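# Three arms lower a ring-borne ball onto a distant stand

## Task

Move the ball off the stand it sits on and onto the other stand, which stands in the gap between the benches where no gripper can reach. The ball sits on a ring resting on its stand's collar, and a rope links that ring to a metal block on each arm's own bench; the ring must end up resting on the collar of the destination stand. If the ring tilts or gets yanked, the ball rolls away. Neither ball nor ring may ever drop more than slightly beneath the collar of the lower of the two stands, including while suspended, or the task fails. All positions are scene-frame values. Arm bases, in metres, with heading in degrees counter-clockwise from +x: arm1 at x=-0.18 y=+1.40 z=+1.02 heading -89; arm2 at x=-1.19 y=-0.74 z=+0.97 heading +32; arm3 at x=+1.21 y=-0.72 z=+0.99 heading +149. When finished, every gripper must release and each arm must withdraw; anything that stays put only because a robot holds it is not counted as achieved.

## Robot and tools

Setup: three identical i2rt Big YAM arms named arm1, arm2 and arm3, each with six revolute joints, a two-finger gripper and a wrist camera. The ball can only be moved indirectly: each arm grips or drags the metal block on its own bench, and the three ropes running from those blocks to the ring let the team lift, carry and lower the ring with the ball riding on it. Keep the ring level and change rope tension smoothly; a tilt or jerk spills the ball. Never let ring or ball hang lower than just under the collar of the lower stand.

Frame: one shared scene frame, origin on the floor, +z up, distances in metres, base headings in degrees measured counter-clockwise from +x. The hand point is midway between the fingertips; the hand's z axis runs along the fingers and its y axis is the closing direction. No result line prints a hand pose, so reaching a spot means working out joint angles from the base positions given in the task.

Joints (radians unless noted), with allowed range and the tolerance counted as arrived:
- joint1_rad: -2.879 to 2.879, ±0.045. Rotates the whole arm about its base; positive is counter-clockwise seen from above; 0 points along the base heading.
- joint2_rad: 0 to 3.141, ±0.14. Shoulder; 0 has the upper arm pointing rearward roughly horizontal, increasing raises it up and over to the front.
- joint3_rad: 0 to 3.019, ±0.09. Elbow; 0 is fully folded, increasing straightens.
- joint4_rad: -1.692 to 1.57, ±0.055. Hand pitch; positive tips fingers up.
- joint5_rad: -1.57 to 1.57, ±0.03. Hand yaw; positive toward the arm's right.
- joint6_rad: -2.094 to 2.094, ±0.035. Hand roll; positive clockwise viewed from behind the hand.
- gripper_m: 0 to 0.093 metres, ±0.003, the fingertip gap. Each finger pad squeezes with roughly 50 to 62 N at most, sometimes less.
With joints 1 and 6 at zero and the hand level and forward, the wrist camera rides on top of the hand looking at the fingertips. Reach is about 1.0 m from the joint 1 axis. Joints move at different speeds, so the hand can sweep a wide curve between postures.

Tools:
- execute_actions: argument actions is a list holding one action or nothing. An action is an object keyed by arm name; each arm entry has a joints object mapping joint names to absolute target values (not offsets) in the units above. Any subset of joints and arms may be named; everything listed starts at once and may finish at different moments. Omitted joints or arms may keep pushing toward earlier targets. Optional cameras picks which images come back: any of arm1_cam_wrist, arm2_cam_wrist, arm3_cam_wrist, cam_low, cam_top, or all (default); [] gives none. Unknown keys, camera names or out-of-range numbers reject the whole call and nothing moves. An empty list just reports state and images; the pictures line lists image order.
- wait: seconds from 0 to 10; commands nothing new, then reports like an empty call.
- zoom_image: camera plus region [x0, y0, x1, y1] in pixels from the top-left of that camera's most recent full image, no larger than 504 by 504.
- finished_scene: scene number (1 or 2); ends the scene irreversibly after the last command has been held, and reports success. Answering without any tool call ends everything.

Reading results: joint_status tells how each commanded motion ended. off_target means it stopped short and may still be straining. contact_stop and time_out mean the joint abandoned its target and holds where it stopped, except that after time_out a joint may keep a target (at most 0.375, 0.375, 0.113, 0.225, 0.075, 0.3 rad from its position for joints 1 to 6) and keep pushing, moving by itself if freed; send its reported position to relieve it. A line saying joint command not followed, usually with a cause, means a safety check blocked that arm's joint targets (often self or inter-arm collision); its gripper target still runs, and blocked joints show not_followed and may be retried with later actions. on_its_own lists what moves without this call's command; held at is the target, not the position. If a stop is reported, the rest of that reply's motion and finish calls are skipped. Joint torques are raw drive outputs with per-arm offset, scale and noise, nonzero even unloaded; use them cautiously. A joint carrying load drifts down. Tiny target changes may not move anything.

Heat: sustained load warms motors, even during thinking, while the robot holds its last command. At 85 °C a MOTOR HOT warning appears; at 100 °C the arm goes limp and drops (OVER-TEMPERATURE FAULT), with limit_stop_at_motor_heat shown for unfinished keys; resend those targets afterward.

Cameras: cam_low and cam_top are fixed in the room; wrist cameras are fisheye. Calibration lines give K, distortion and T_world_to_cam; real cameras may deviate by a couple of degrees and millimetres, and wrist camera poses also inherit joint reading errors.

Avoid: arms pressing on or striking each other (the collision check ignores fingers, gripper bodies and wrist cameras and may react late), arms grinding against obstacles, since the arm never stops on contact by itself, dropping or slamming objects, and pushing anything off the work area or onto the floor. Loose objects may occasionally get a brief shove from outside.

Each tool is called after "Call:" in YAML: its name, and indented under it one key for each argument.

## Session

Call:
execute_actions:
  actions: []

Scene clock: 0.00 s.
Joint torques (N m, as the arm reports them, + toward a larger angle): no reading
arm1.joint_positions: joint1_rad=+0.782 joint2_rad=+0.538 joint3_rad=+1.573 joint4_rad=-1.481 joint5_rad=+0.187 joint6_rad=+0.591 gripper_m=+0.094
arm1.joint_status: not commanded
arm1.hand: x=-0.0906 y=+1.2730 z=+1.6281 quat_wxyz=(-0.517, -0.570, -0.626, +0.126) (m; scene frame)
arm2.joint_positions: joint1_rad=+0.697 joint2_rad=+0.580 joint3_rad=+1.398 joint4_rad=-1.253 joint5_rad=-0.133 joint6_rad=+0.117 gripper_m=+0.094
arm2.joint_status: not commanded
arm2.hand: x=-1.1412 y=-0.5334 z=+1.5412 quat_wxyz=(-0.386, +0.480, -0.686, -0.388) (m; scene frame)
arm3.joint_positions: joint1_rad=-0.700 joint2_rad=+0.570 joint3_rad=+1.374 joint4_rad=-1.150 joint5_rad=+0.013 joint6_rad=+0.696 gripper_m=+0.095
arm3.joint_status: not commanded
arm3.hand: x=+1.1283 y=-0.4912 z=+1.5686 quat_wxyz=(-0.158, +0.464, -0.676, -0.551) (m; scene frame)
pictures: arm1_cam_wrist, arm2_cam_wrist, arm3_cam_wrist, cam_low, cam_top
Images, in order (width x height): arm1_cam_wrist 616x616, arm2_cam_wrist 616x616, arm3_cam_wrist 616x616, cam_low 504x504, cam_top 504x504.

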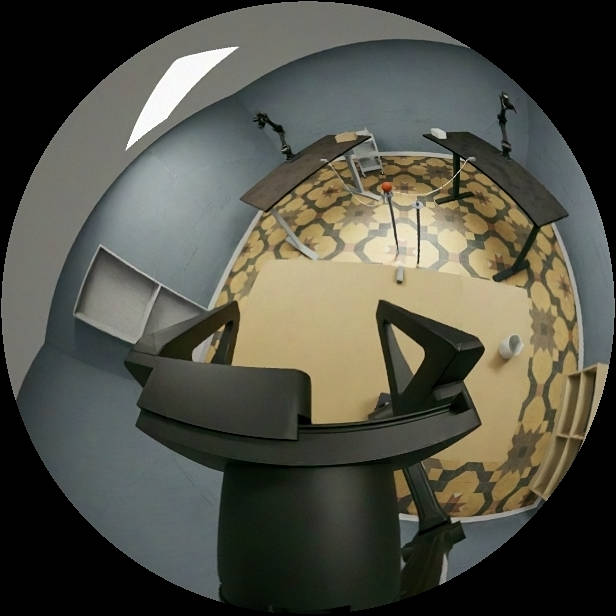

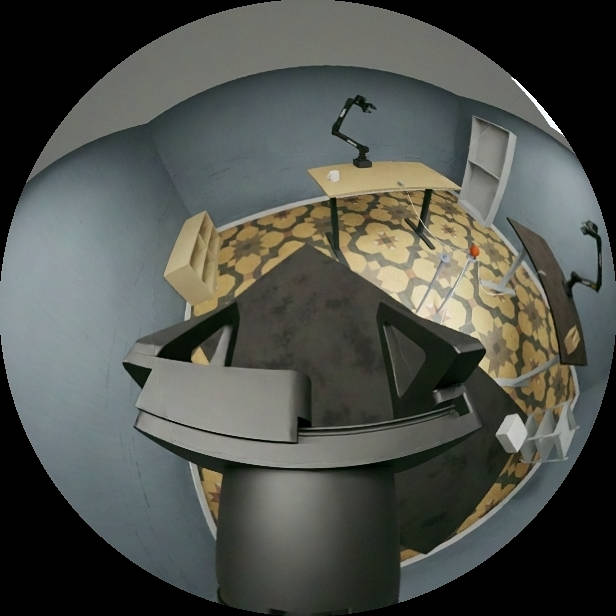

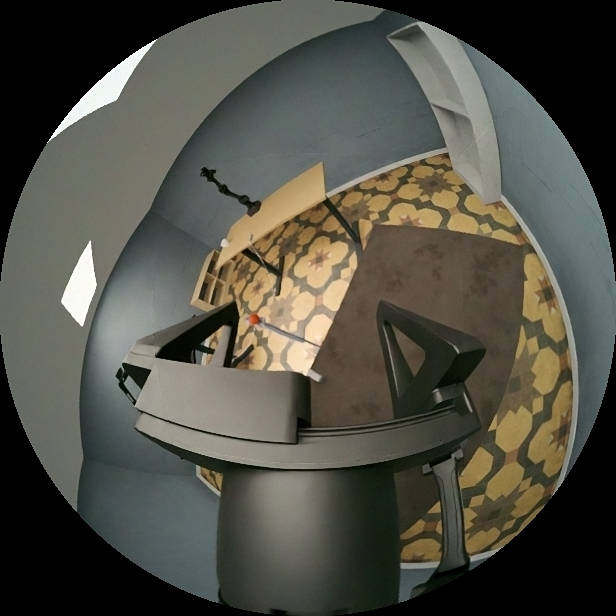

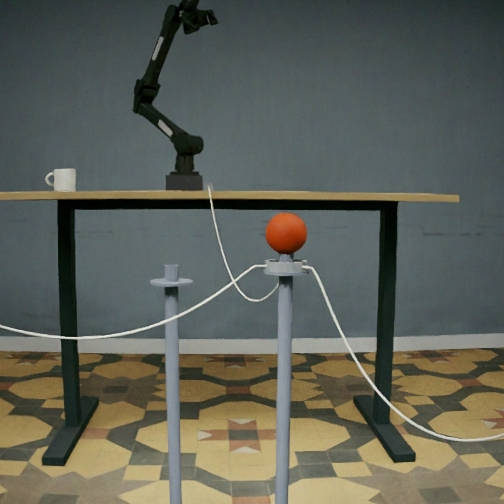

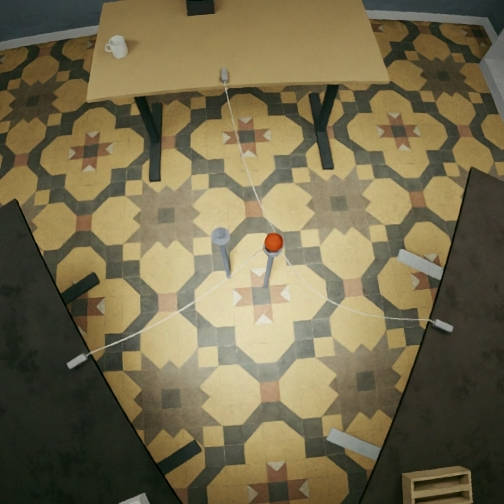

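Call:
zoom_image:
  camera: "cam_top"
  region: [40,300,140,400]

Call:
zoom_image:
  camera: "cam_low"
  region: [130,190,340,320]

Call:
execute_actions:
  actions:
    - {"arm1":{"joints":{"joint1_rad":0.15,"joint2_rad":1.57,"joint3_rad":1.57,"joint4_rad":-1.5,"joint5_rad":0,"joint6_rad":0}},"arm2":{"joints":{"joint1_rad":-0.1,"joint2_rad":1.8,"joint3_rad":1.6,"joint4_rad":-1.3,"joint5_rad":0,"joint6_rad":0}},"arm3":{"joints":{"joint1_rad":-0.2,"joint2_rad":1.4,"joint3_rad":1.1,"joint4_rad":-0.8,"joint5_rad":0,"joint6_rad":0}}}

Region (40, 300, 140, 400) of cam_top's 504x504 image, scaled by 5.040, with more detail than that image has.

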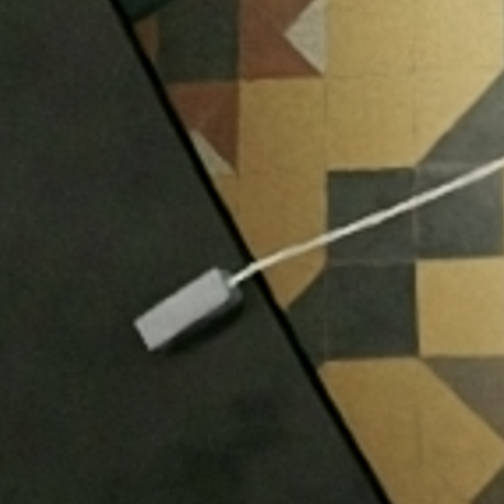

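Region (130, 190, 340, 320) of cam_low's 504x504 image, scaled by 2.400, with more detail than that image has; it fills the top 312 rows of this view, and the rest is white.

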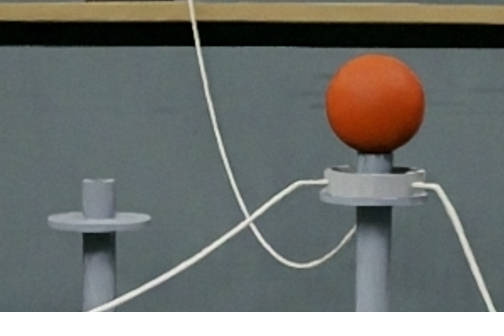

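Scene clock: 19.77 s.
Joint torques (N m, as the arm reports them, + toward a larger angle): arm1=[ -1.42 -16.98  10.33   0.22  -0.1   -0.15] | arm2=[  1.25 -16.44   9.49   0.63  -0.04  -0.07] | arm3=[ -1.26 -10.2   10.22   1.96  -0.15  -0.17]
arm1.joint_positions: joint1_rad=+0.146 joint2_rad=+1.579 joint3_rad=+1.555 joint4_rad=-1.486 joint5_rad=+0.001 joint6_rad=+0.012 gripper_m=+0.094
arm1.joint_status: all done
arm1.hand: x=-0.0956 y=+0.9168 z=+1.2729 quat_wxyz=(-0.017, -0.650, -0.759, +0.020) (m; scene frame)
arm2.joint_positions: joint1_rad=-0.105 joint2_rad=+1.804 joint3_rad=+1.585 joint4_rad=-1.285 joint5_rad=-0.001 joint6_rad=+0.011 gripper_m=+0.094
arm2.joint_status: all done
arm2.hand: x=-0.6810 y=-0.5014 z=+1.1271 quat_wxyz=(-0.036, +0.218, -0.975, -0.015) (m; scene frame)
arm3.joint_positions: joint1_rad=-0.195 joint2_rad=+1.396 joint3_rad=+1.085 joint4_rad=-0.819 joint5_rad=+0.003 joint6_rad=+0.008 gripper_m=+0.095
arm3.joint_status: all done
arm3.hand: x=+0.8391 y=-0.3876 z=+1.1600 quat_wxyz=(-0.078, +0.910, -0.352, -0.202) (m; scene frame)
pictures: arm1_cam_wrist, arm2_cam_wrist, arm3_cam_wrist, cam_low, cam_top
camera_calibration (this result's frames):
arm1_cam_wrist: T_world_to_cam=[[-0.988159, -0.153397, 0.00345672, 0.0430686], [-0.12752, 0.833578, 0.537481, -1.4514], [-0.0853293, 0.530676, -0.843269, 0.702582], [0, 0, 0, 1]] pos_world=[-0.0825732, 0.843617, 1.37242]
arm2_cam_wrist: T_world_to_cam=[[0.426541, -0.904313, -0.0167539, -0.14607], [-0.769235, -0.372448, 0.519192, -1.2915], [-0.475752, -0.208569, -0.854494, 0.660137], [0, 0, 0, 1]] pos_world=[-0.617103, -0.475426, 1.23217]
arm3_cam_wrist: T_world_to_cam=[[0.666797, 0.745234, -0.00276115, -0.268138], [0.733408, -0.655549, 0.179912, -1.07381], [0.132266, -0.12199, -0.983679, 1.10634], [0, 0, 0, 1]] pos_world=[0.82, -0.369145, 1.28073]
Images, in order (width x height): arm1_cam_wrist 616x616, arm2_cam_wrist 616x616, arm3_cam_wrist 616x616, cam_low 504x504, cam_top 504x504.

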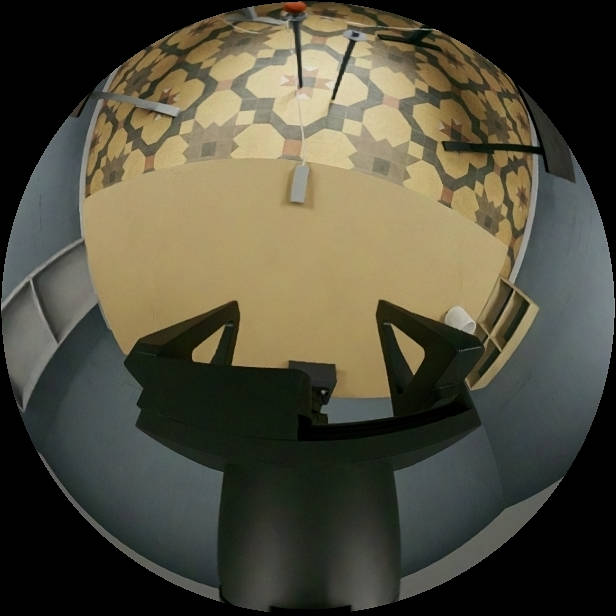

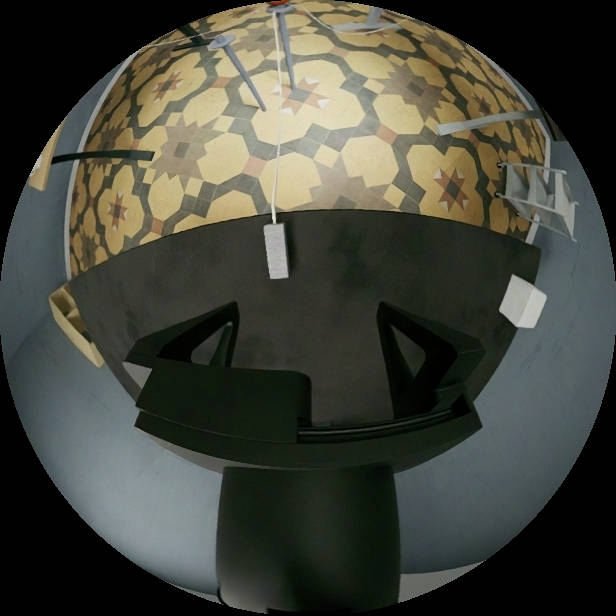

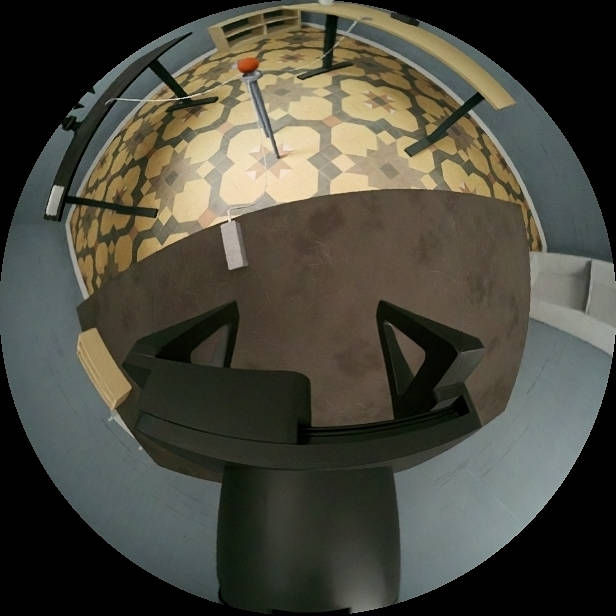

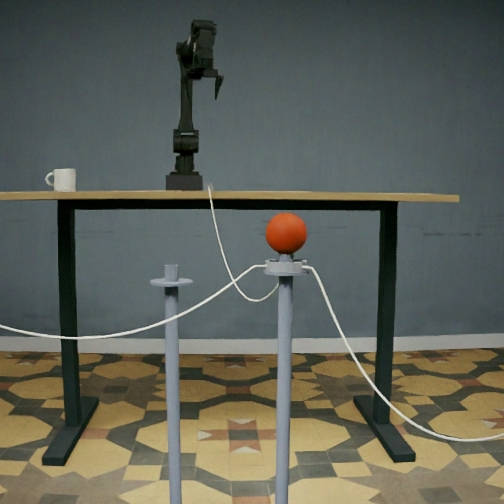

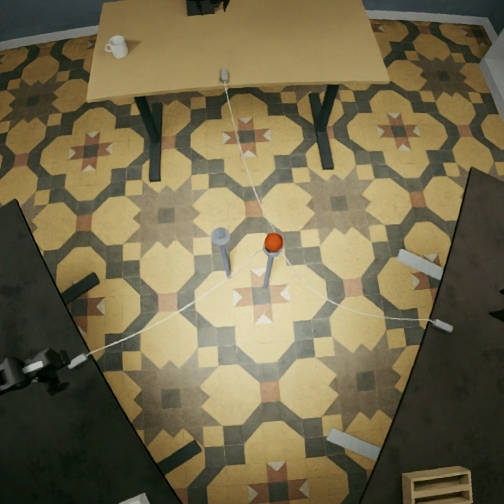

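Call:
execute_actions:
  actions:
    - {"arm1":{"joints":{"joint1_rad":0.155,"joint2_rad":1.9,"joint3_rad":1.52,"joint4_rad":-1.12}},"arm2":{"joints":{"joint1_rad":-0.04,"joint2_rad":1.89,"joint3_rad":1.49,"joint4_rad":-1.1}},"arm3":{"joints":{"joint1_rad":-0.02,"joint2_rad":1.89,"joint3_rad":1.5,"joint4_rad":-1.11}}}
  cameras: ["arm1_cam_wrist","arm2_cam_wrist","arm3_cam_wrist"]

Scene clock: 59.80 s.
Joint torques (N m, as the arm reports them, + toward a larger angle): arm1=[ -1.12 -23.33   9.68   1.46  -0.1   -0.15] | arm2=[  0.88 -17.18   8.03   1.83  -0.02  -0.04] | arm3=[ -1.15 -17.3   12.3    0.17  -0.13  -0.15]
arm1.joint_positions: joint1_rad=+0.146 joint2_rad=+1.930 joint3_rad=+1.501 joint4_rad=-1.137 joint5_rad=+0.001 joint6_rad=+0.012 gripper_m=+0.094
arm1.joint_status: all done
arm1.hand: x=-0.0842 y=+0.8421 z=+1.0749 quat_wxyz=(+0.004, -0.650, -0.760, +0.002) (m; scene frame)
arm2.joint_positions: joint1_rad=-0.032 joint2_rad=+1.893 joint3_rad=+1.487 joint4_rad=-1.117 joint5_rad=-0.001 joint6_rad=+0.010 gripper_m=+0.094
arm2.joint_status: all done
arm2.hand: x=-0.6962 y=-0.4620 z=+1.0446 quat_wxyz=(-0.026, +0.254, -0.967, -0.014) (m; scene frame)
arm3.joint_positions: joint1_rad=-0.011 joint2_rad=+1.903 joint3_rad=+1.442 joint4_rad=-1.099 joint5_rad=+0.002 joint6_rad=+0.007 gripper_m=+0.095
arm3.joint_status: all done
arm3.hand: x=+0.7320 y=-0.4276 z=+1.0343 quat_wxyz=(-0.002, +0.962, -0.273, -0.003) (m; scene frame)
pictures: arm1_cam_wrist, arm2_cam_wrist, arm3_cam_wrist
camera_calibration (this result's frames):
arm1_cam_wrist: T_world_to_cam=[[-0.988072, -0.153938, 0.00410573, 0.0433218], [-0.122639, 0.802735, 0.583589, -1.30443], [-0.0931326, 0.576125, -0.812039, 0.503709], [0, 0, 0, 1]] pos_world=[-0.070256, 0.763578, 1.1701]
arm2_cam_wrist: T_world_to_cam=[[0.491196, -0.870906, -0.0157927, -0.0459079], [-0.731912, -0.422496, 0.534605, -1.25898], [-0.472263, -0.251037, -0.844955, 0.563514], [0, 0, 0, 1]] pos_world=[-0.632789, -0.430435, 1.14848]
arm3_cam_wrist: T_world_to_cam=[[0.519287, 0.854592, -0.0035819, -0.0116816], [0.701167, -0.423656, 0.573481, -1.28317], [0.488575, -0.300313, -0.819211, 0.484806], [0, 0, 0, 1]] pos_world=[0.66892, -0.388047, 1.13299]
Images, in order (width x height): arm1_cam_wrist 616x616, arm2_cam_wrist 616x616, arm3_cam_wrist 616x616.

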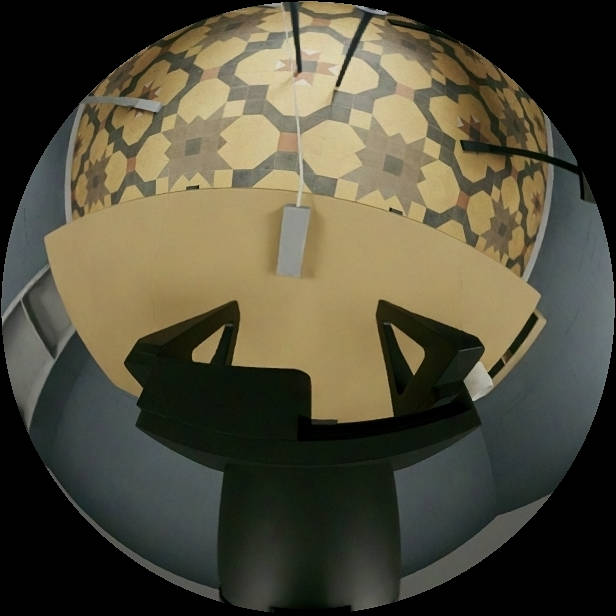

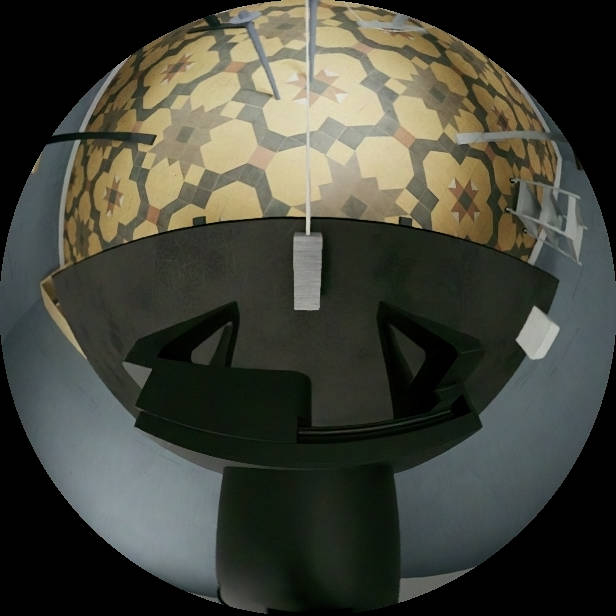

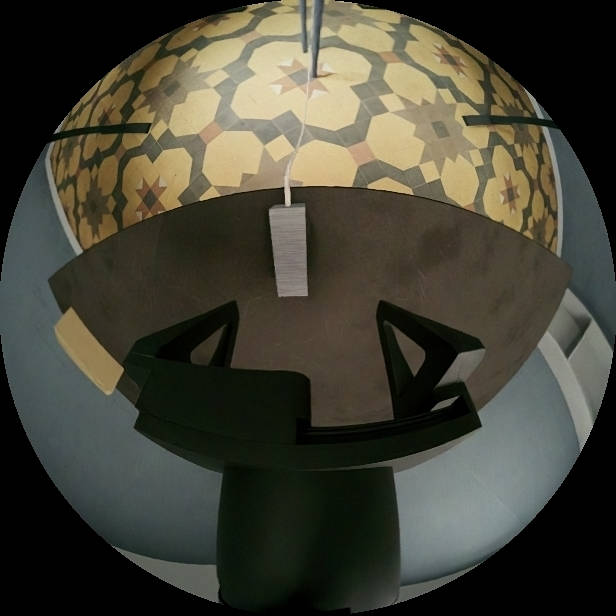

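Call:
execute_actions:
  actions:
    - {"arm1":{"joints":{"joint1_rad":0.2,"joint2_rad":2.02,"joint3_rad":1.57,"joint4_rad":-1.05}},"arm2":{"joints":{"joint2_rad":2.0,"joint3_rad":1.51,"joint4_rad":-1.03}},"arm3":{"joints":{"joint1_rad":0.03,"joint2_rad":2.0,"joint3_rad":1.55,"joint4_rad":-1.05}}}
  cameras: ["arm1_cam_wrist","arm2_cam_wrist","arm3_cam_wrist","cam_low"]

Scene clock: 78.80 s.
Joint torques (N m, as the arm reports them, + toward a larger angle): arm1=[ -2.19 -22.01  11.43   1.33  -0.1   -0.15] | arm2=[  0.78 -18.24   9.1    1.84  -0.02  -0.04] | arm3=[ -0.74 -17.33  10.88   0.89  -0.13  -0.15]
arm1.joint_positions: joint1_rad=+0.205 joint2_rad=+2.025 joint3_rad=+1.525 joint4_rad=-1.065 joint5_rad=+0.001 joint6_rad=+0.011 gripper_m=+0.094
arm1.joint_status: all done
arm1.hand: x=-0.0480 y=+0.8308 z=+1.0301 quat_wxyz=(+0.004, -0.628, -0.778, +0.002) (m; scene frame)
arm2.joint_positions: joint1_rad=-0.032 joint2_rad=+1.997 joint3_rad=+1.487 joint4_rad=-1.046 joint5_rad=-0.001 joint6_rad=+0.010 gripper_m=+0.094
arm2.joint_status: all done
arm2.hand: x=-0.6888 y=-0.4569 z=+0.9878 quat_wxyz=(-0.010, +0.254, -0.967, -0.010) (m; scene frame)
arm3.joint_positions: joint1_rad=+0.029 joint2_rad=+1.999 joint3_rad=+1.509 joint4_rad=-1.060 joint5_rad=+0.002 joint6_rad=+0.007 gripper_m=+0.095
arm3.joint_status: all done
arm3.hand: x=+0.6954 y=-0.4333 z=+1.0051 quat_wxyz=(-0.003, +0.967, -0.253, -0.008) (m; scene frame)
pictures: arm1_cam_wrist, arm2_cam_wrist, arm3_cam_wrist, cam_low
camera_calibration (this result's frames):
arm1_cam_wrist: T_world_to_cam=[[-0.977331, -0.211687, 0.00356501, 0.126584], [-0.169908, 0.794267, 0.583327, -1.2597], [-0.126314, 0.569498, -0.812229, 0.481356], [0, 0, 0, 1]] pos_world=[-0.0295166, 0.753205, 1.12534]
arm2_cam_wrist: T_world_to_cam=[[0.491107, -0.870962, -0.0154623, -0.0464196], [-0.715972, -0.413697, 0.562351, -1.23344], [-0.496183, -0.265104, -0.826754, 0.479396], [0, 0, 0, 1]] pos_world=[-0.622444, -0.423611, 1.08925]
arm3_cam_wrist: T_world_to_cam=[[0.483955, 0.875085, -0.0037372, 0.0456274], [0.723247, -0.397571, 0.564669, -1.23834], [0.492648, -0.275978, -0.825309, 0.49084], [0, 0, 0, 1]] pos_world=[0.631735, -0.396797, 1.10452]
Images, in order (width x height): arm1_cam_wrist 616x616, arm2_cam_wrist 616x616, arm3_cam_wrist 616x616, cam_low 504x504.

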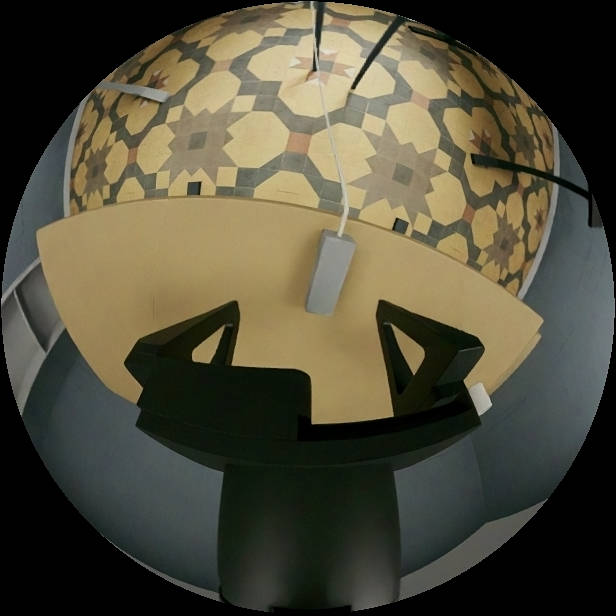

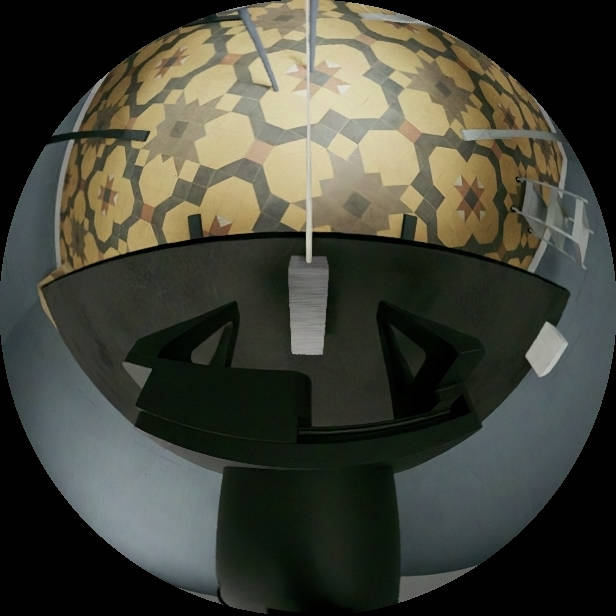

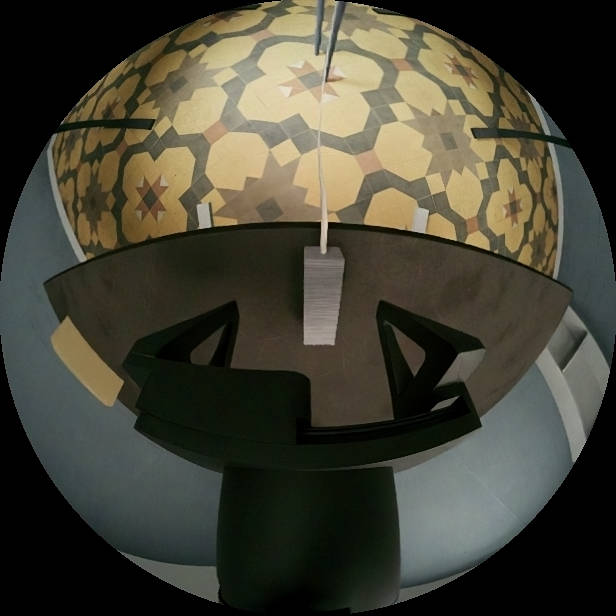

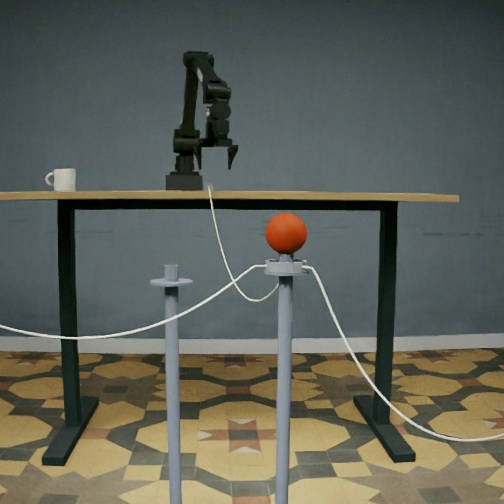

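Call:
execute_actions:
  actions:
    - {"arm1":{"joints":{"joint1_rad":0.16,"joint2_rad":2.125,"joint4_rad":-0.97}},"arm2":{"joints":{"joint2_rad":2.115}},"arm3":{"joints":{"joint1_rad":0.005,"joint2_rad":2.11}}}
  cameras: ["arm1_cam_wrist","arm2_cam_wrist","arm3_cam_wrist","cam_low"]

Scene clock: 92.77 s.
Joint torques (N m, as the arm reports them, + toward a larger angle): arm1=[ -1.59 -23.5   10.65   1.35  -0.1   -0.15] | arm2=[  1.02 -14.93   7.92   1.35  -0.1   -0.04] | arm3=[ -1.32 -15.39   8.99   0.76  -0.16  -0.16]
arm1.joint_positions: joint1_rad=+0.157 joint2_rad=+2.135 joint3_rad=+1.529 joint4_rad=-0.986 joint5_rad=+0.001 joint6_rad=+0.011 gripper_m=+0.094
arm1.joint_status: all done
arm1.hand: x=-0.0751 y=+0.8211 z=+0.9686 quat_wxyz=(+0.014, -0.646, -0.763, -0.006) (m; scene frame)
arm2.joint_positions: joint1_rad=-0.032 joint2_rad=+2.064 joint3_rad=+1.500 joint4_rad=-1.038 joint5_rad=+0.001 joint6_rad=+0.009 gripper_m=+0.094
arm2.joint_status: all done
arm2.hand: x=-0.6897 y=-0.4571 z=+0.9551 quat_wxyz=(+0.012, +0.254, -0.967, -0.003) (m; scene frame)
arm3.joint_positions: joint1_rad=+0.014 joint2_rad=+2.076 joint3_rad=+1.529 joint4_rad=-1.056 joint5_rad=+0.003 joint6_rad=+0.006 gripper_m=+0.095
arm3.joint_status: all done
arm3.hand: x=+0.7004 y=-0.4255 z=+0.9684 quat_wxyz=(+0.004, +0.965, -0.261, +0.018) (m; scene frame)
pictures: arm1_cam_wrist, arm2_cam_wrist, arm3_cam_wrist, cam_low
camera_calibration (this result's frames):
arm1_cam_wrist: T_world_to_cam=[[-0.98626, -0.165146, 0.00430603, 0.0586626], [-0.128908, 0.78562, 0.605131, -1.23165], [-0.103318, 0.596261, -0.796114, 0.39756], [0, 0, 0, 1]] pos_world=[-0.0598379, 0.740249, 1.06156]
arm2_cam_wrist: T_world_to_cam=[[0.492046, -0.870471, -0.0131067, -0.0480123], [-0.692804, -0.400645, 0.599588, -1.22938], [-0.527175, -0.285944, -0.800201, 0.395544], [0, 0, 0, 1]] pos_world=[-0.619575, -0.421235, 1.05301]
arm3_cam_wrist: T_world_to_cam=[[0.497372, 0.867531, -0.00332429, 0.0233334], [0.689615, -0.393039, 0.608236, -1.23482], [0.526357, -0.304812, -0.793749, 0.393804], [0, 0, 0, 1]] pos_world=[0.632666, -0.38554, 1.06372]
Images, in order (width x height): arm1_cam_wrist 616x616, arm2_cam_wrist 616x616, arm3_cam_wrist 616x616, cam_low 504x504.

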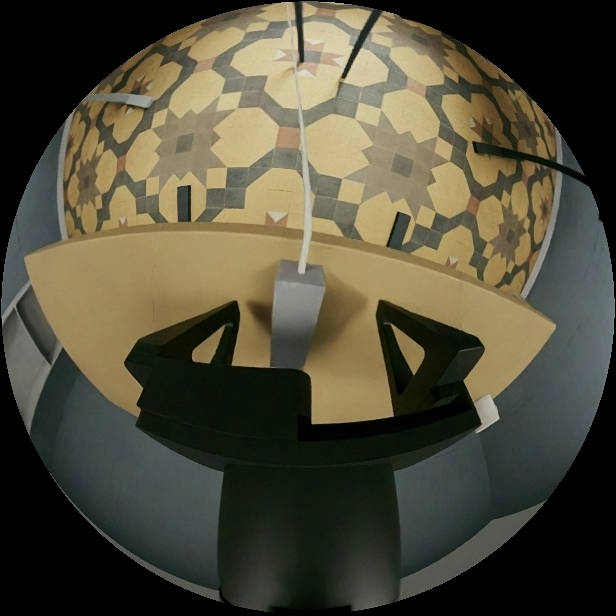

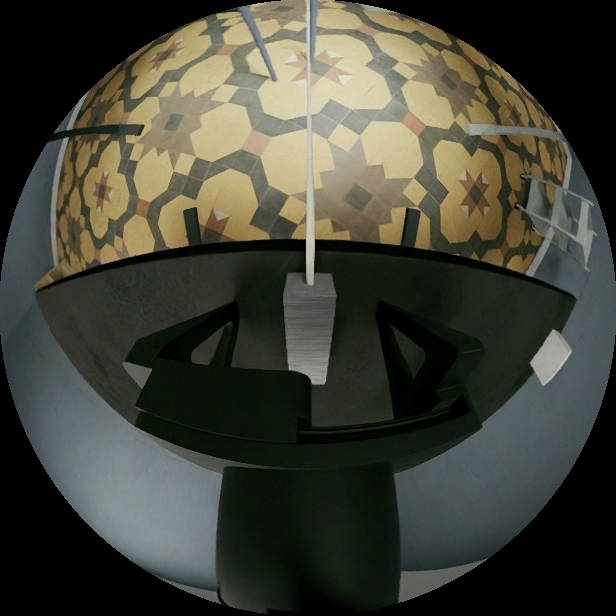

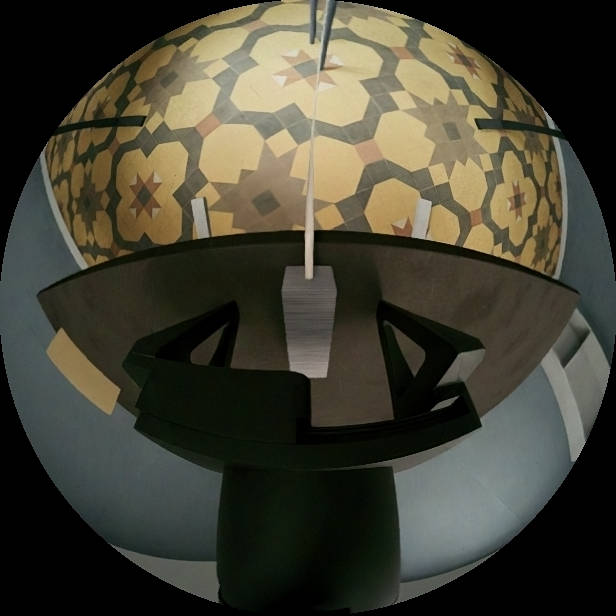

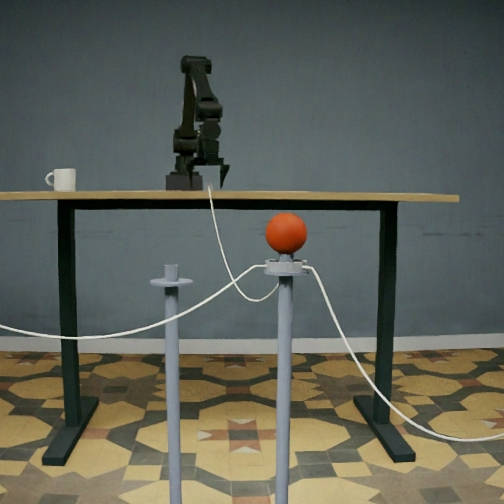

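Call:
execute_actions:
  actions:
    - {"arm2":{"joints":{"joint2_rad":2.04,"joint3_rad":1.49,"joint4_rad":-1.12}},"arm3":{"joints":{"joint2_rad":2.05,"joint3_rad":1.52,"joint4_rad":-1.13}}}
  cameras: []

Call:
execute_actions:
  actions:
    - {"arm1":{"joints":{"gripper_m":0}},"arm2":{"joints":{"gripper_m":0}},"arm3":{"joints":{"gripper_m":0}}}

Scene clock: 101.13 s.
Joint torques (N m, as the arm reports them, + toward a larger angle): arm1=[ -1.62 -23.48  10.63   1.35  -0.1   -0.15] | arm2=[  0.84 -19.37   6.4    0.18  -0.09  -0.04] | arm3=[ -1.15 -19.73   6.75  -0.1   -0.16  -0.14]
arm1.joint_positions: joint1_rad=+0.157 joint2_rad=+2.135 joint3_rad=+1.529 joint4_rad=-0.986 joint5_rad=+0.001 joint6_rad=+0.011 gripper_m=+0.094
arm1.joint_status: not commanded
arm1.hand: x=-0.0751 y=+0.8211 z=+0.9686 quat_wxyz=(+0.014, -0.646, -0.763, -0.006) (m; scene frame)
arm2.joint_positions: joint1_rad=-0.032 joint2_rad=+2.062 joint3_rad=+1.498 joint4_rad=-1.104 joint5_rad=+0.001 joint6_rad=+0.008 gripper_m=+0.094
arm2.joint_status: all done
arm2.hand: x=-0.7041 y=-0.4654 z=+0.9565 quat_wxyz=(+0.043, +0.255, -0.966, +0.006) (m; scene frame)
arm3.joint_positions: joint1_rad=+0.014 joint2_rad=+2.074 joint3_rad=+1.527 joint4_rad=-1.117 joint5_rad=+0.003 joint6_rad=+0.005 gripper_m=+0.095
arm3.joint_status: all done
arm3.hand: x=+0.7137 y=-0.4332 z=+0.9698 quat_wxyz=(+0.011, +0.964, -0.260, +0.047) (m; scene frame)
pictures: none
No camera images: the call's "cameras" was empty. Leave "cameras" out to get every camera's image.

Scene clock: 101.87 s.
Joint torques (N m, as the arm reports them, + toward a larger angle): arm1=[ -1.63 -23.5   10.62   1.29  -0.07  -0.13] | arm2=[  1.04 -19.56   6.33   0.28  -0.1   -0.04] | arm3=[ -1.31 -19.69   6.76  -0.02  -0.17  -0.14]
arm1.joint_positions: joint1_rad=+0.157 joint2_rad=+2.135 joint3_rad=+1.529 joint4_rad=-0.984 joint5_rad=+0.000 joint6_rad=+0.010 gripper_m=+0.024
arm1.joint_status: gripper_m off_target (ended at +0.024, target +0.000)
arm1.hand: x=-0.0747 y=+0.8207 z=+0.9685 quat_wxyz=(+0.013, -0.645, -0.764, -0.006) (m; scene frame)
arm2.joint_positions: joint1_rad=-0.032 joint2_rad=+2.062 joint3_rad=+1.498 joint4_rad=-1.105 joint5_rad=+0.001 joint6_rad=+0.008 gripper_m=+0.025
arm2.joint_status: gripper_m off_target (ended at +0.025, target +0.000)
arm2.hand: x=-0.7043 y=-0.4656 z=+0.9564 quat_wxyz=(+0.044, +0.255, -0.966, +0.006) (m; scene frame)
arm3.joint_positions: joint1_rad=+0.014 joint2_rad=+2.074 joint3_rad=+1.527 joint4_rad=-1.118 joint5_rad=+0.002 joint6_rad=+0.005 gripper_m=+0.025
arm3.joint_status: gripper_m off_target (ended at +0.025, target +0.000)
arm3.hand: x=+0.7138 y=-0.4333 z=+0.9698 quat_wxyz=(+0.012, +0.964, -0.260, +0.047) (m; scene frame)
pictures: arm1_cam_wrist, arm2_cam_wrist, arm3_cam_wrist, cam_low, cam_top
camera_calibration (this result's frames):
arm1_cam_wrist: T_world_to_cam=[[-0.985949, -0.167012, 0.00347564, 0.061383], [-0.131084, 0.786413, 0.603632, -1.23063], [-0.103547, 0.594695, -0.797255, 0.400202], [0, 0, 0, 1]] pos_world=[-0.0593564, 0.740039, 1.0617]
arm2_cam_wrist: T_world_to_cam=[[0.493354, -0.869737, -0.0126197, -0.0473722], [-0.655907, -0.38151, 0.651334, -1.25829], [-0.571304, -0.31306, -0.758687, 0.303093], [0, 0, 0, 1]] pos_world=[-0.628789, -0.426364, 1.04892]
arm3_cam_wrist: T_world_to_cam=[[0.496547, 0.868001, -0.00384784, 0.0247118], [0.656532, -0.372667, 0.655809, -1.26168], [0.567809, -0.328166, -0.754917, 0.308105], [0, 0, 0, 1]] pos_world=[0.641119, -0.390528, 1.06011]
Images, in order (width x height): arm1_cam_wrist 616x616, arm2_cam_wrist 616x616, arm3_cam_wrist 616x616, cam_low 504x504, cam_top 504x504.

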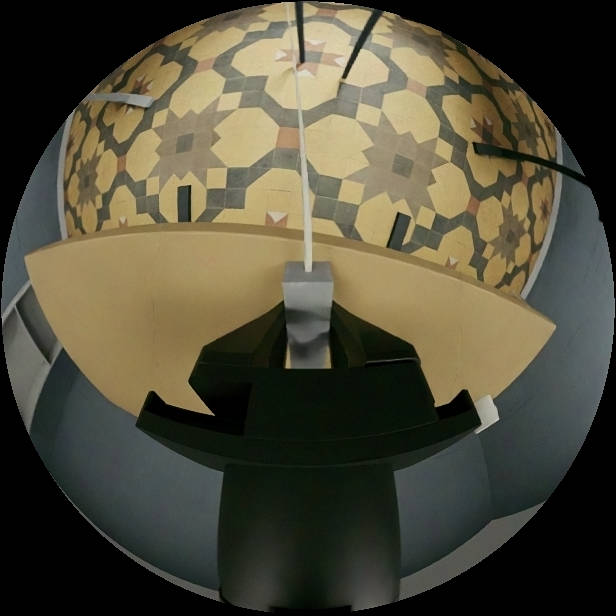

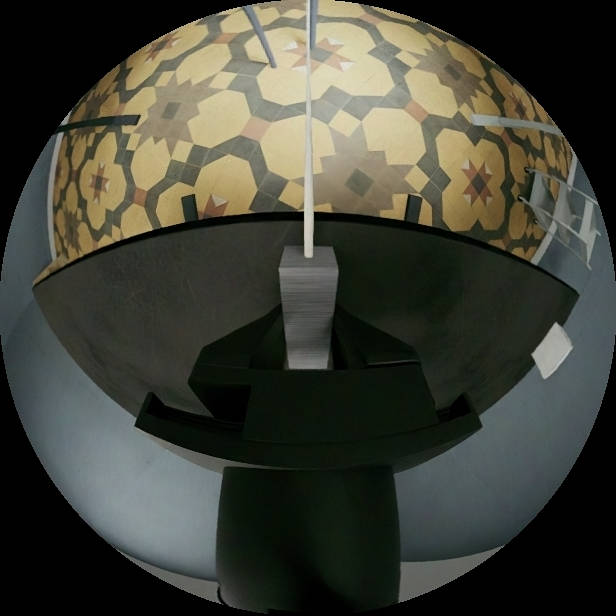

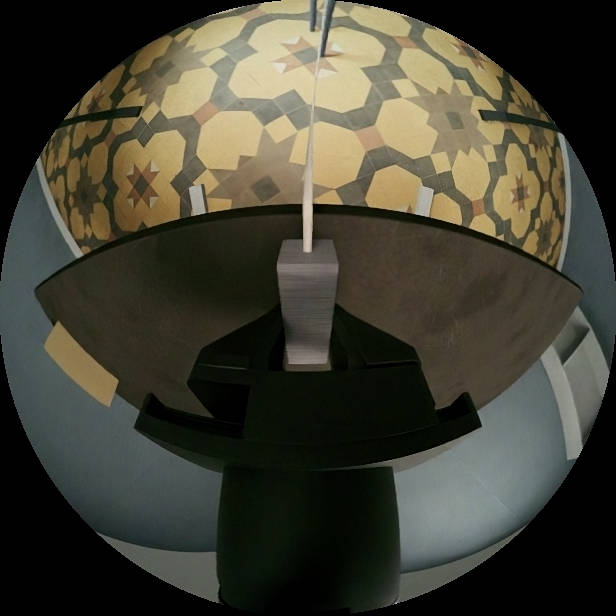

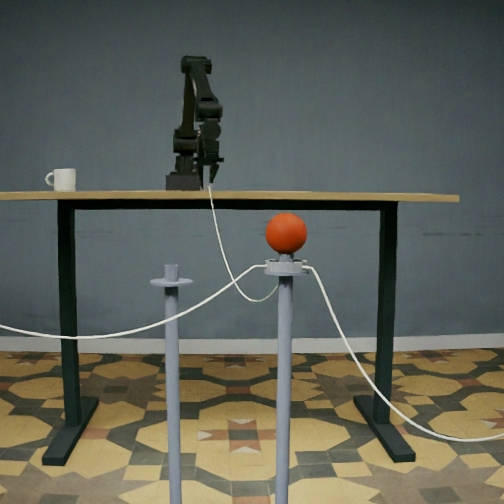

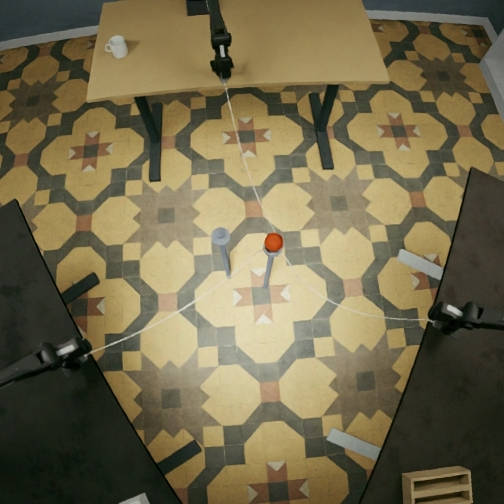

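Call:
execute_actions:
  actions:
    - {"arm1":{"joints":{"joint2_rad":1.85,"joint3_rad":1.6,"joint4_rad":-1.28}},"arm2":{"joints":{"joint2_rad":1.8,"joint3_rad":1.6,"joint4_rad":-1.33}},"arm3":{"joints":{"joint2_rad":1.81,"joint3_rad":1.6,"joint4_rad":-1.32}}}
  cameras: ["cam_low","cam_top"]

Scene clock: 114.00 s.
Joint torques (N m, as the arm reports them, + toward a larger angle): arm1=[ -1.62 -19.84  11.4    0.11  -0.07  -0.13] | arm2=[  0.95 -15.22  10.32   0.66  -0.08  -0.03] | arm3=[ -1.1  -15.38  11.36   0.17  -0.15  -0.14]
arm1.joint_positions: joint1_rad=+0.157 joint2_rad=+1.848 joint3_rad=+1.566 joint4_rad=-1.265 joint5_rad=+0.000 joint6_rad=+0.010 gripper_m=+0.024
arm1.joint_status: all done
arm1.hand: x=-0.0779 y=+0.8463 z=+1.1423 quat_wxyz=(-0.003, -0.645, -0.764, +0.008) (m; scene frame)
arm2.joint_positions: joint1_rad=-0.032 joint2_rad=+1.790 joint3_rad=+1.575 joint4_rad=-1.315 joint5_rad=+0.001 joint6_rad=+0.008 gripper_m=+0.025
arm2.joint_status: all done
arm2.hand: x=-0.7096 y=-0.4711 z=+1.1308 quat_wxyz=(-0.023, +0.255, -0.967, -0.012) (m; scene frame)
arm3.joint_positions: joint1_rad=+0.014 joint2_rad=+1.806 joint3_rad=+1.563 joint4_rad=-1.309 joint5_rad=+0.002 joint6_rad=+0.005 gripper_m=+0.025
arm3.joint_status: all done
arm3.hand: x=+0.7270 y=-0.4408 z=+1.1293 quat_wxyz=(-0.003, +0.966, -0.260, -0.007) (m; scene frame)
pictures: cam_low, cam_top
Images, in order (width x height): cam_low 504x504, cam_top 504x504.

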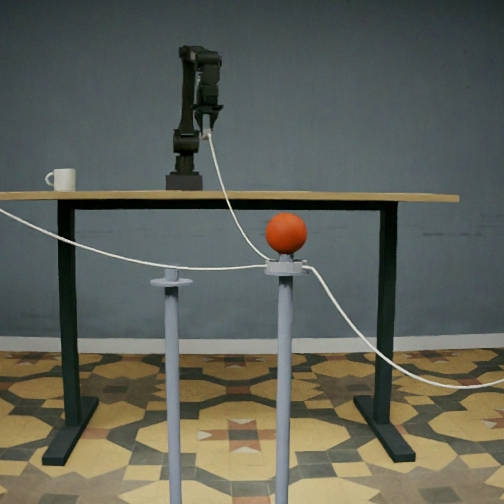

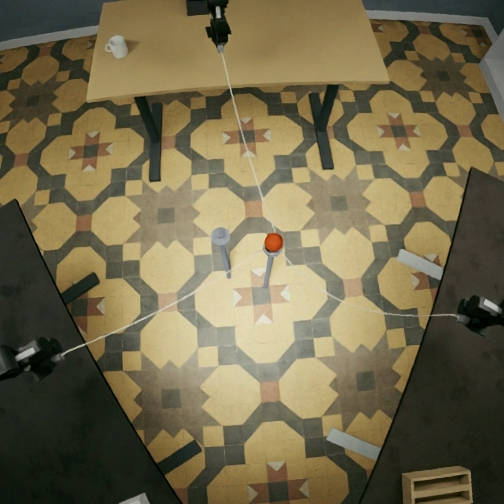

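Call:
execute_actions:
  actions:
    - {"arm1":{"joints":{"joint3_rad":1.75,"joint4_rad":-1.43}},"arm2":{"joints":{"joint3_rad":1.75,"joint4_rad":-1.48}},"arm3":{"joints":{"joint2_rad":1.47,"joint3_rad":1.36,"joint4_rad":-1.42}}}
  cameras: ["cam_low","cam_top"]

Scene clock: 125.10 s.
Joint torques (N m, as the arm reports them, + toward a larger angle): arm1=[ -1.65 -20.87  13.21   0.03  -0.07  -0.14] | arm2=[  0.73 -16.95  11.91   0.44  -0.1   -0.03] | arm3=[ -1.45 -10.63   9.28   0.31  -0.15  -0.14]
arm1.joint_positions: joint1_rad=+0.157 joint2_rad=+1.856 joint3_rad=+1.695 joint4_rad=-1.414 joint5_rad=+0.000 joint6_rad=+0.010 gripper_m=+0.024
arm1.joint_status: all done
arm1.hand: x=-0.0765 y=+0.8401 z=+1.1859 quat_wxyz=(+0.007, -0.645, -0.764, -0.001) (m; scene frame)
arm2.joint_positions: joint1_rad=-0.032 joint2_rad=+1.798 joint3_rad=+1.707 joint4_rad=-1.464 joint5_rad=+0.001 joint6_rad=+0.008 gripper_m=+0.025
arm2.joint_status: all done
arm2.hand: x=-0.7064 y=-0.4699 z=+1.1761 quat_wxyz=(-0.011, +0.255, -0.967, -0.009) (m; scene frame)
arm3.joint_positions: joint1_rad=+0.014 joint2_rad=+1.464 joint3_rad=+1.353 joint4_rad=-1.412 joint5_rad=+0.002 joint6_rad=+0.005 gripper_m=+0.025
arm3.joint_status: all done
arm3.hand: x=+0.8231 y=-0.4958 z=+1.2107 quat_wxyz=(-0.006, +0.965, -0.260, -0.021) (m; scene frame)
pictures: cam_low, cam_top
Images, in order (width x height): cam_low 504x504, cam_top 504x504.

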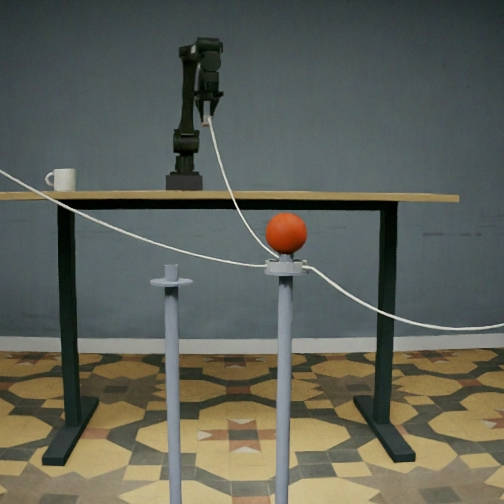

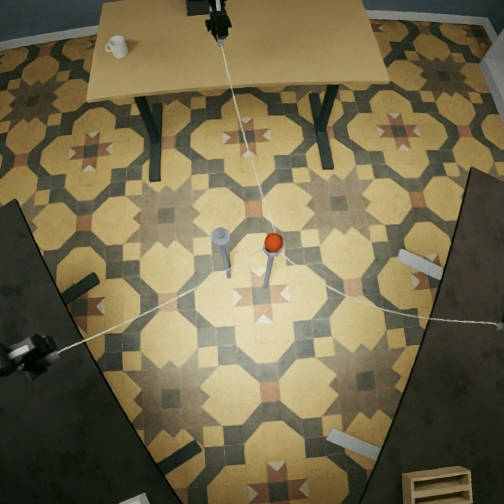

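Call:
execute_actions:
  actions:
    - {"arm1":{"joints":{"joint2_rad":1.78,"joint4_rad":-1.5}},"arm2":{"joints":{"joint2_rad":1.75,"joint4_rad":-1.53}},"arm3":{"joints":{"joint2_rad":1.2,"joint3_rad":1.3,"joint4_rad":-1.62}}}
  cameras: ["cam_low","cam_top"]

Scene clock: 132.43 s.
Joint torques (N m, as the arm reports them, + toward a larger angle): arm1=[ -1.58 -22.72  13.28  -0.04  -0.06  -0.13] | arm2=[  0.68 -18.31  11.79   0.45  -0.08  -0.03] | arm3=[-1.08 -7.3  10.44  0.33 -0.15 -0.15]
arm1.joint_positions: joint1_rad=+0.157 joint2_rad=+1.811 joint3_rad=+1.695 joint4_rad=-1.484 joint5_rad=+0.000 joint6_rad=+0.010 gripper_m=+0.024
arm1.joint_status: all done
arm1.hand: x=-0.0797 y=+0.8590 z=+1.2106 quat_wxyz=(+0.017, -0.645, -0.764, -0.009) (m; scene frame)
arm2.joint_positions: joint1_rad=-0.032 joint2_rad=+1.783 joint3_rad=+1.707 joint4_rad=-1.514 joint5_rad=+0.001 joint6_rad=+0.008 gripper_m=+0.025
arm2.joint_status: all done
arm2.hand: x=-0.7180 y=-0.4768 z=+1.1843 quat_wxyz=(+0.005, +0.255, -0.967, -0.004) (m; scene frame)
arm3.joint_positions: joint1_rad=+0.014 joint2_rad=+1.198 joint3_rad=+1.281 joint4_rad=-1.612 joint5_rad=+0.002 joint6_rad=+0.005 gripper_m=+0.025
arm3.joint_status: all done
arm3.hand: x=+0.9117 y=-0.5467 z=+1.2784 quat_wxyz=(-0.005, +0.965, -0.260, -0.018) (m; scene frame)
pictures: cam_low, cam_top
Images, in order (width x height): cam_low 504x504, cam_top 504x504.

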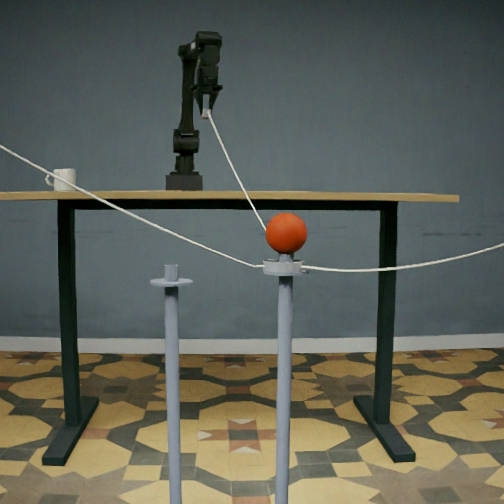

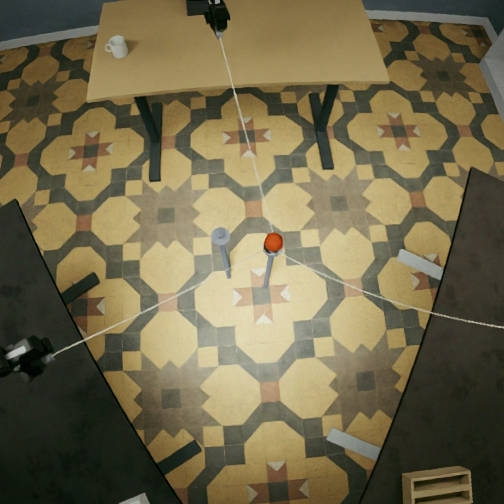

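1 and 2 are taut. Raise arm3.

Call:
execute_actions:
  actions:
    - {"arm3":{"joints":{"joint2_rad":1.14,"joint3_rad":1.44,"joint4_rad":-1.68}}}
  cameras: ["cam_low","cam_top"]

Scene clock: 136.77 s.
Joint torques (N m, as the arm reports them, + toward a larger angle): arm1=[ -1.59 -22.7   13.23  -0.02  -0.07  -0.13] | arm2=[  0.88 -18.27  11.8    0.37  -0.08  -0.03] | arm3=[-1.3  -7.02 13.38  0.42 -0.15 -0.14]
arm1.joint_positions: joint1_rad=+0.157 joint2_rad=+1.811 joint3_rad=+1.695 joint4_rad=-1.484 joint5_rad=+0.000 joint6_rad=+0.010 gripper_m=+0.024
arm1.joint_status: not commanded
arm1.hand: x=-0.0797 y=+0.8590 z=+1.2106 quat_wxyz=(+0.017, -0.645, -0.764, -0.009) (m; scene frame)
arm2.joint_positions: joint1_rad=-0.032 joint2_rad=+1.783 joint3_rad=+1.707 joint4_rad=-1.514 joint5_rad=+0.001 joint6_rad=+0.008 gripper_m=+0.025
arm2.joint_status: not commanded
arm2.hand: x=-0.7180 y=-0.4768 z=+1.1843 quat_wxyz=(+0.005, +0.255, -0.967, -0.004) (m; scene frame)
arm3.joint_positions: joint1_rad=+0.014 joint2_rad=+1.149 joint3_rad=+1.381 joint4_rad=-1.670 joint5_rad=+0.002 joint6_rad=+0.005 gripper_m=+0.025
arm3.joint_status: all done
arm3.hand: x=+0.9158 y=-0.5490 z=+1.3325 quat_wxyz=(-0.017, +0.964, -0.260, -0.062) (m; scene frame)
pictures: cam_low, cam_top
Images, in order (width x height): cam_low 504x504, cam_top 504x504.

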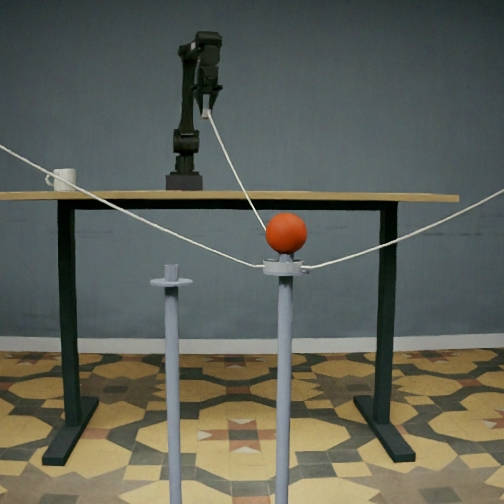

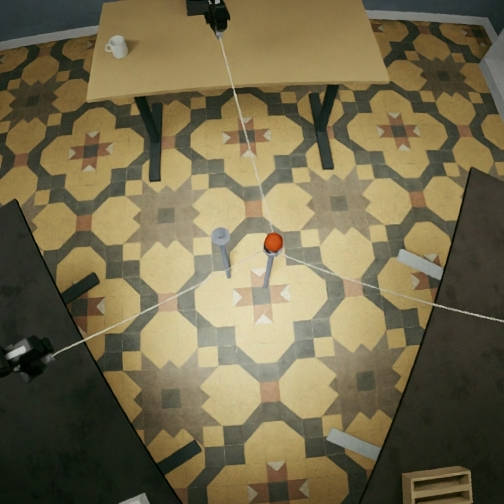

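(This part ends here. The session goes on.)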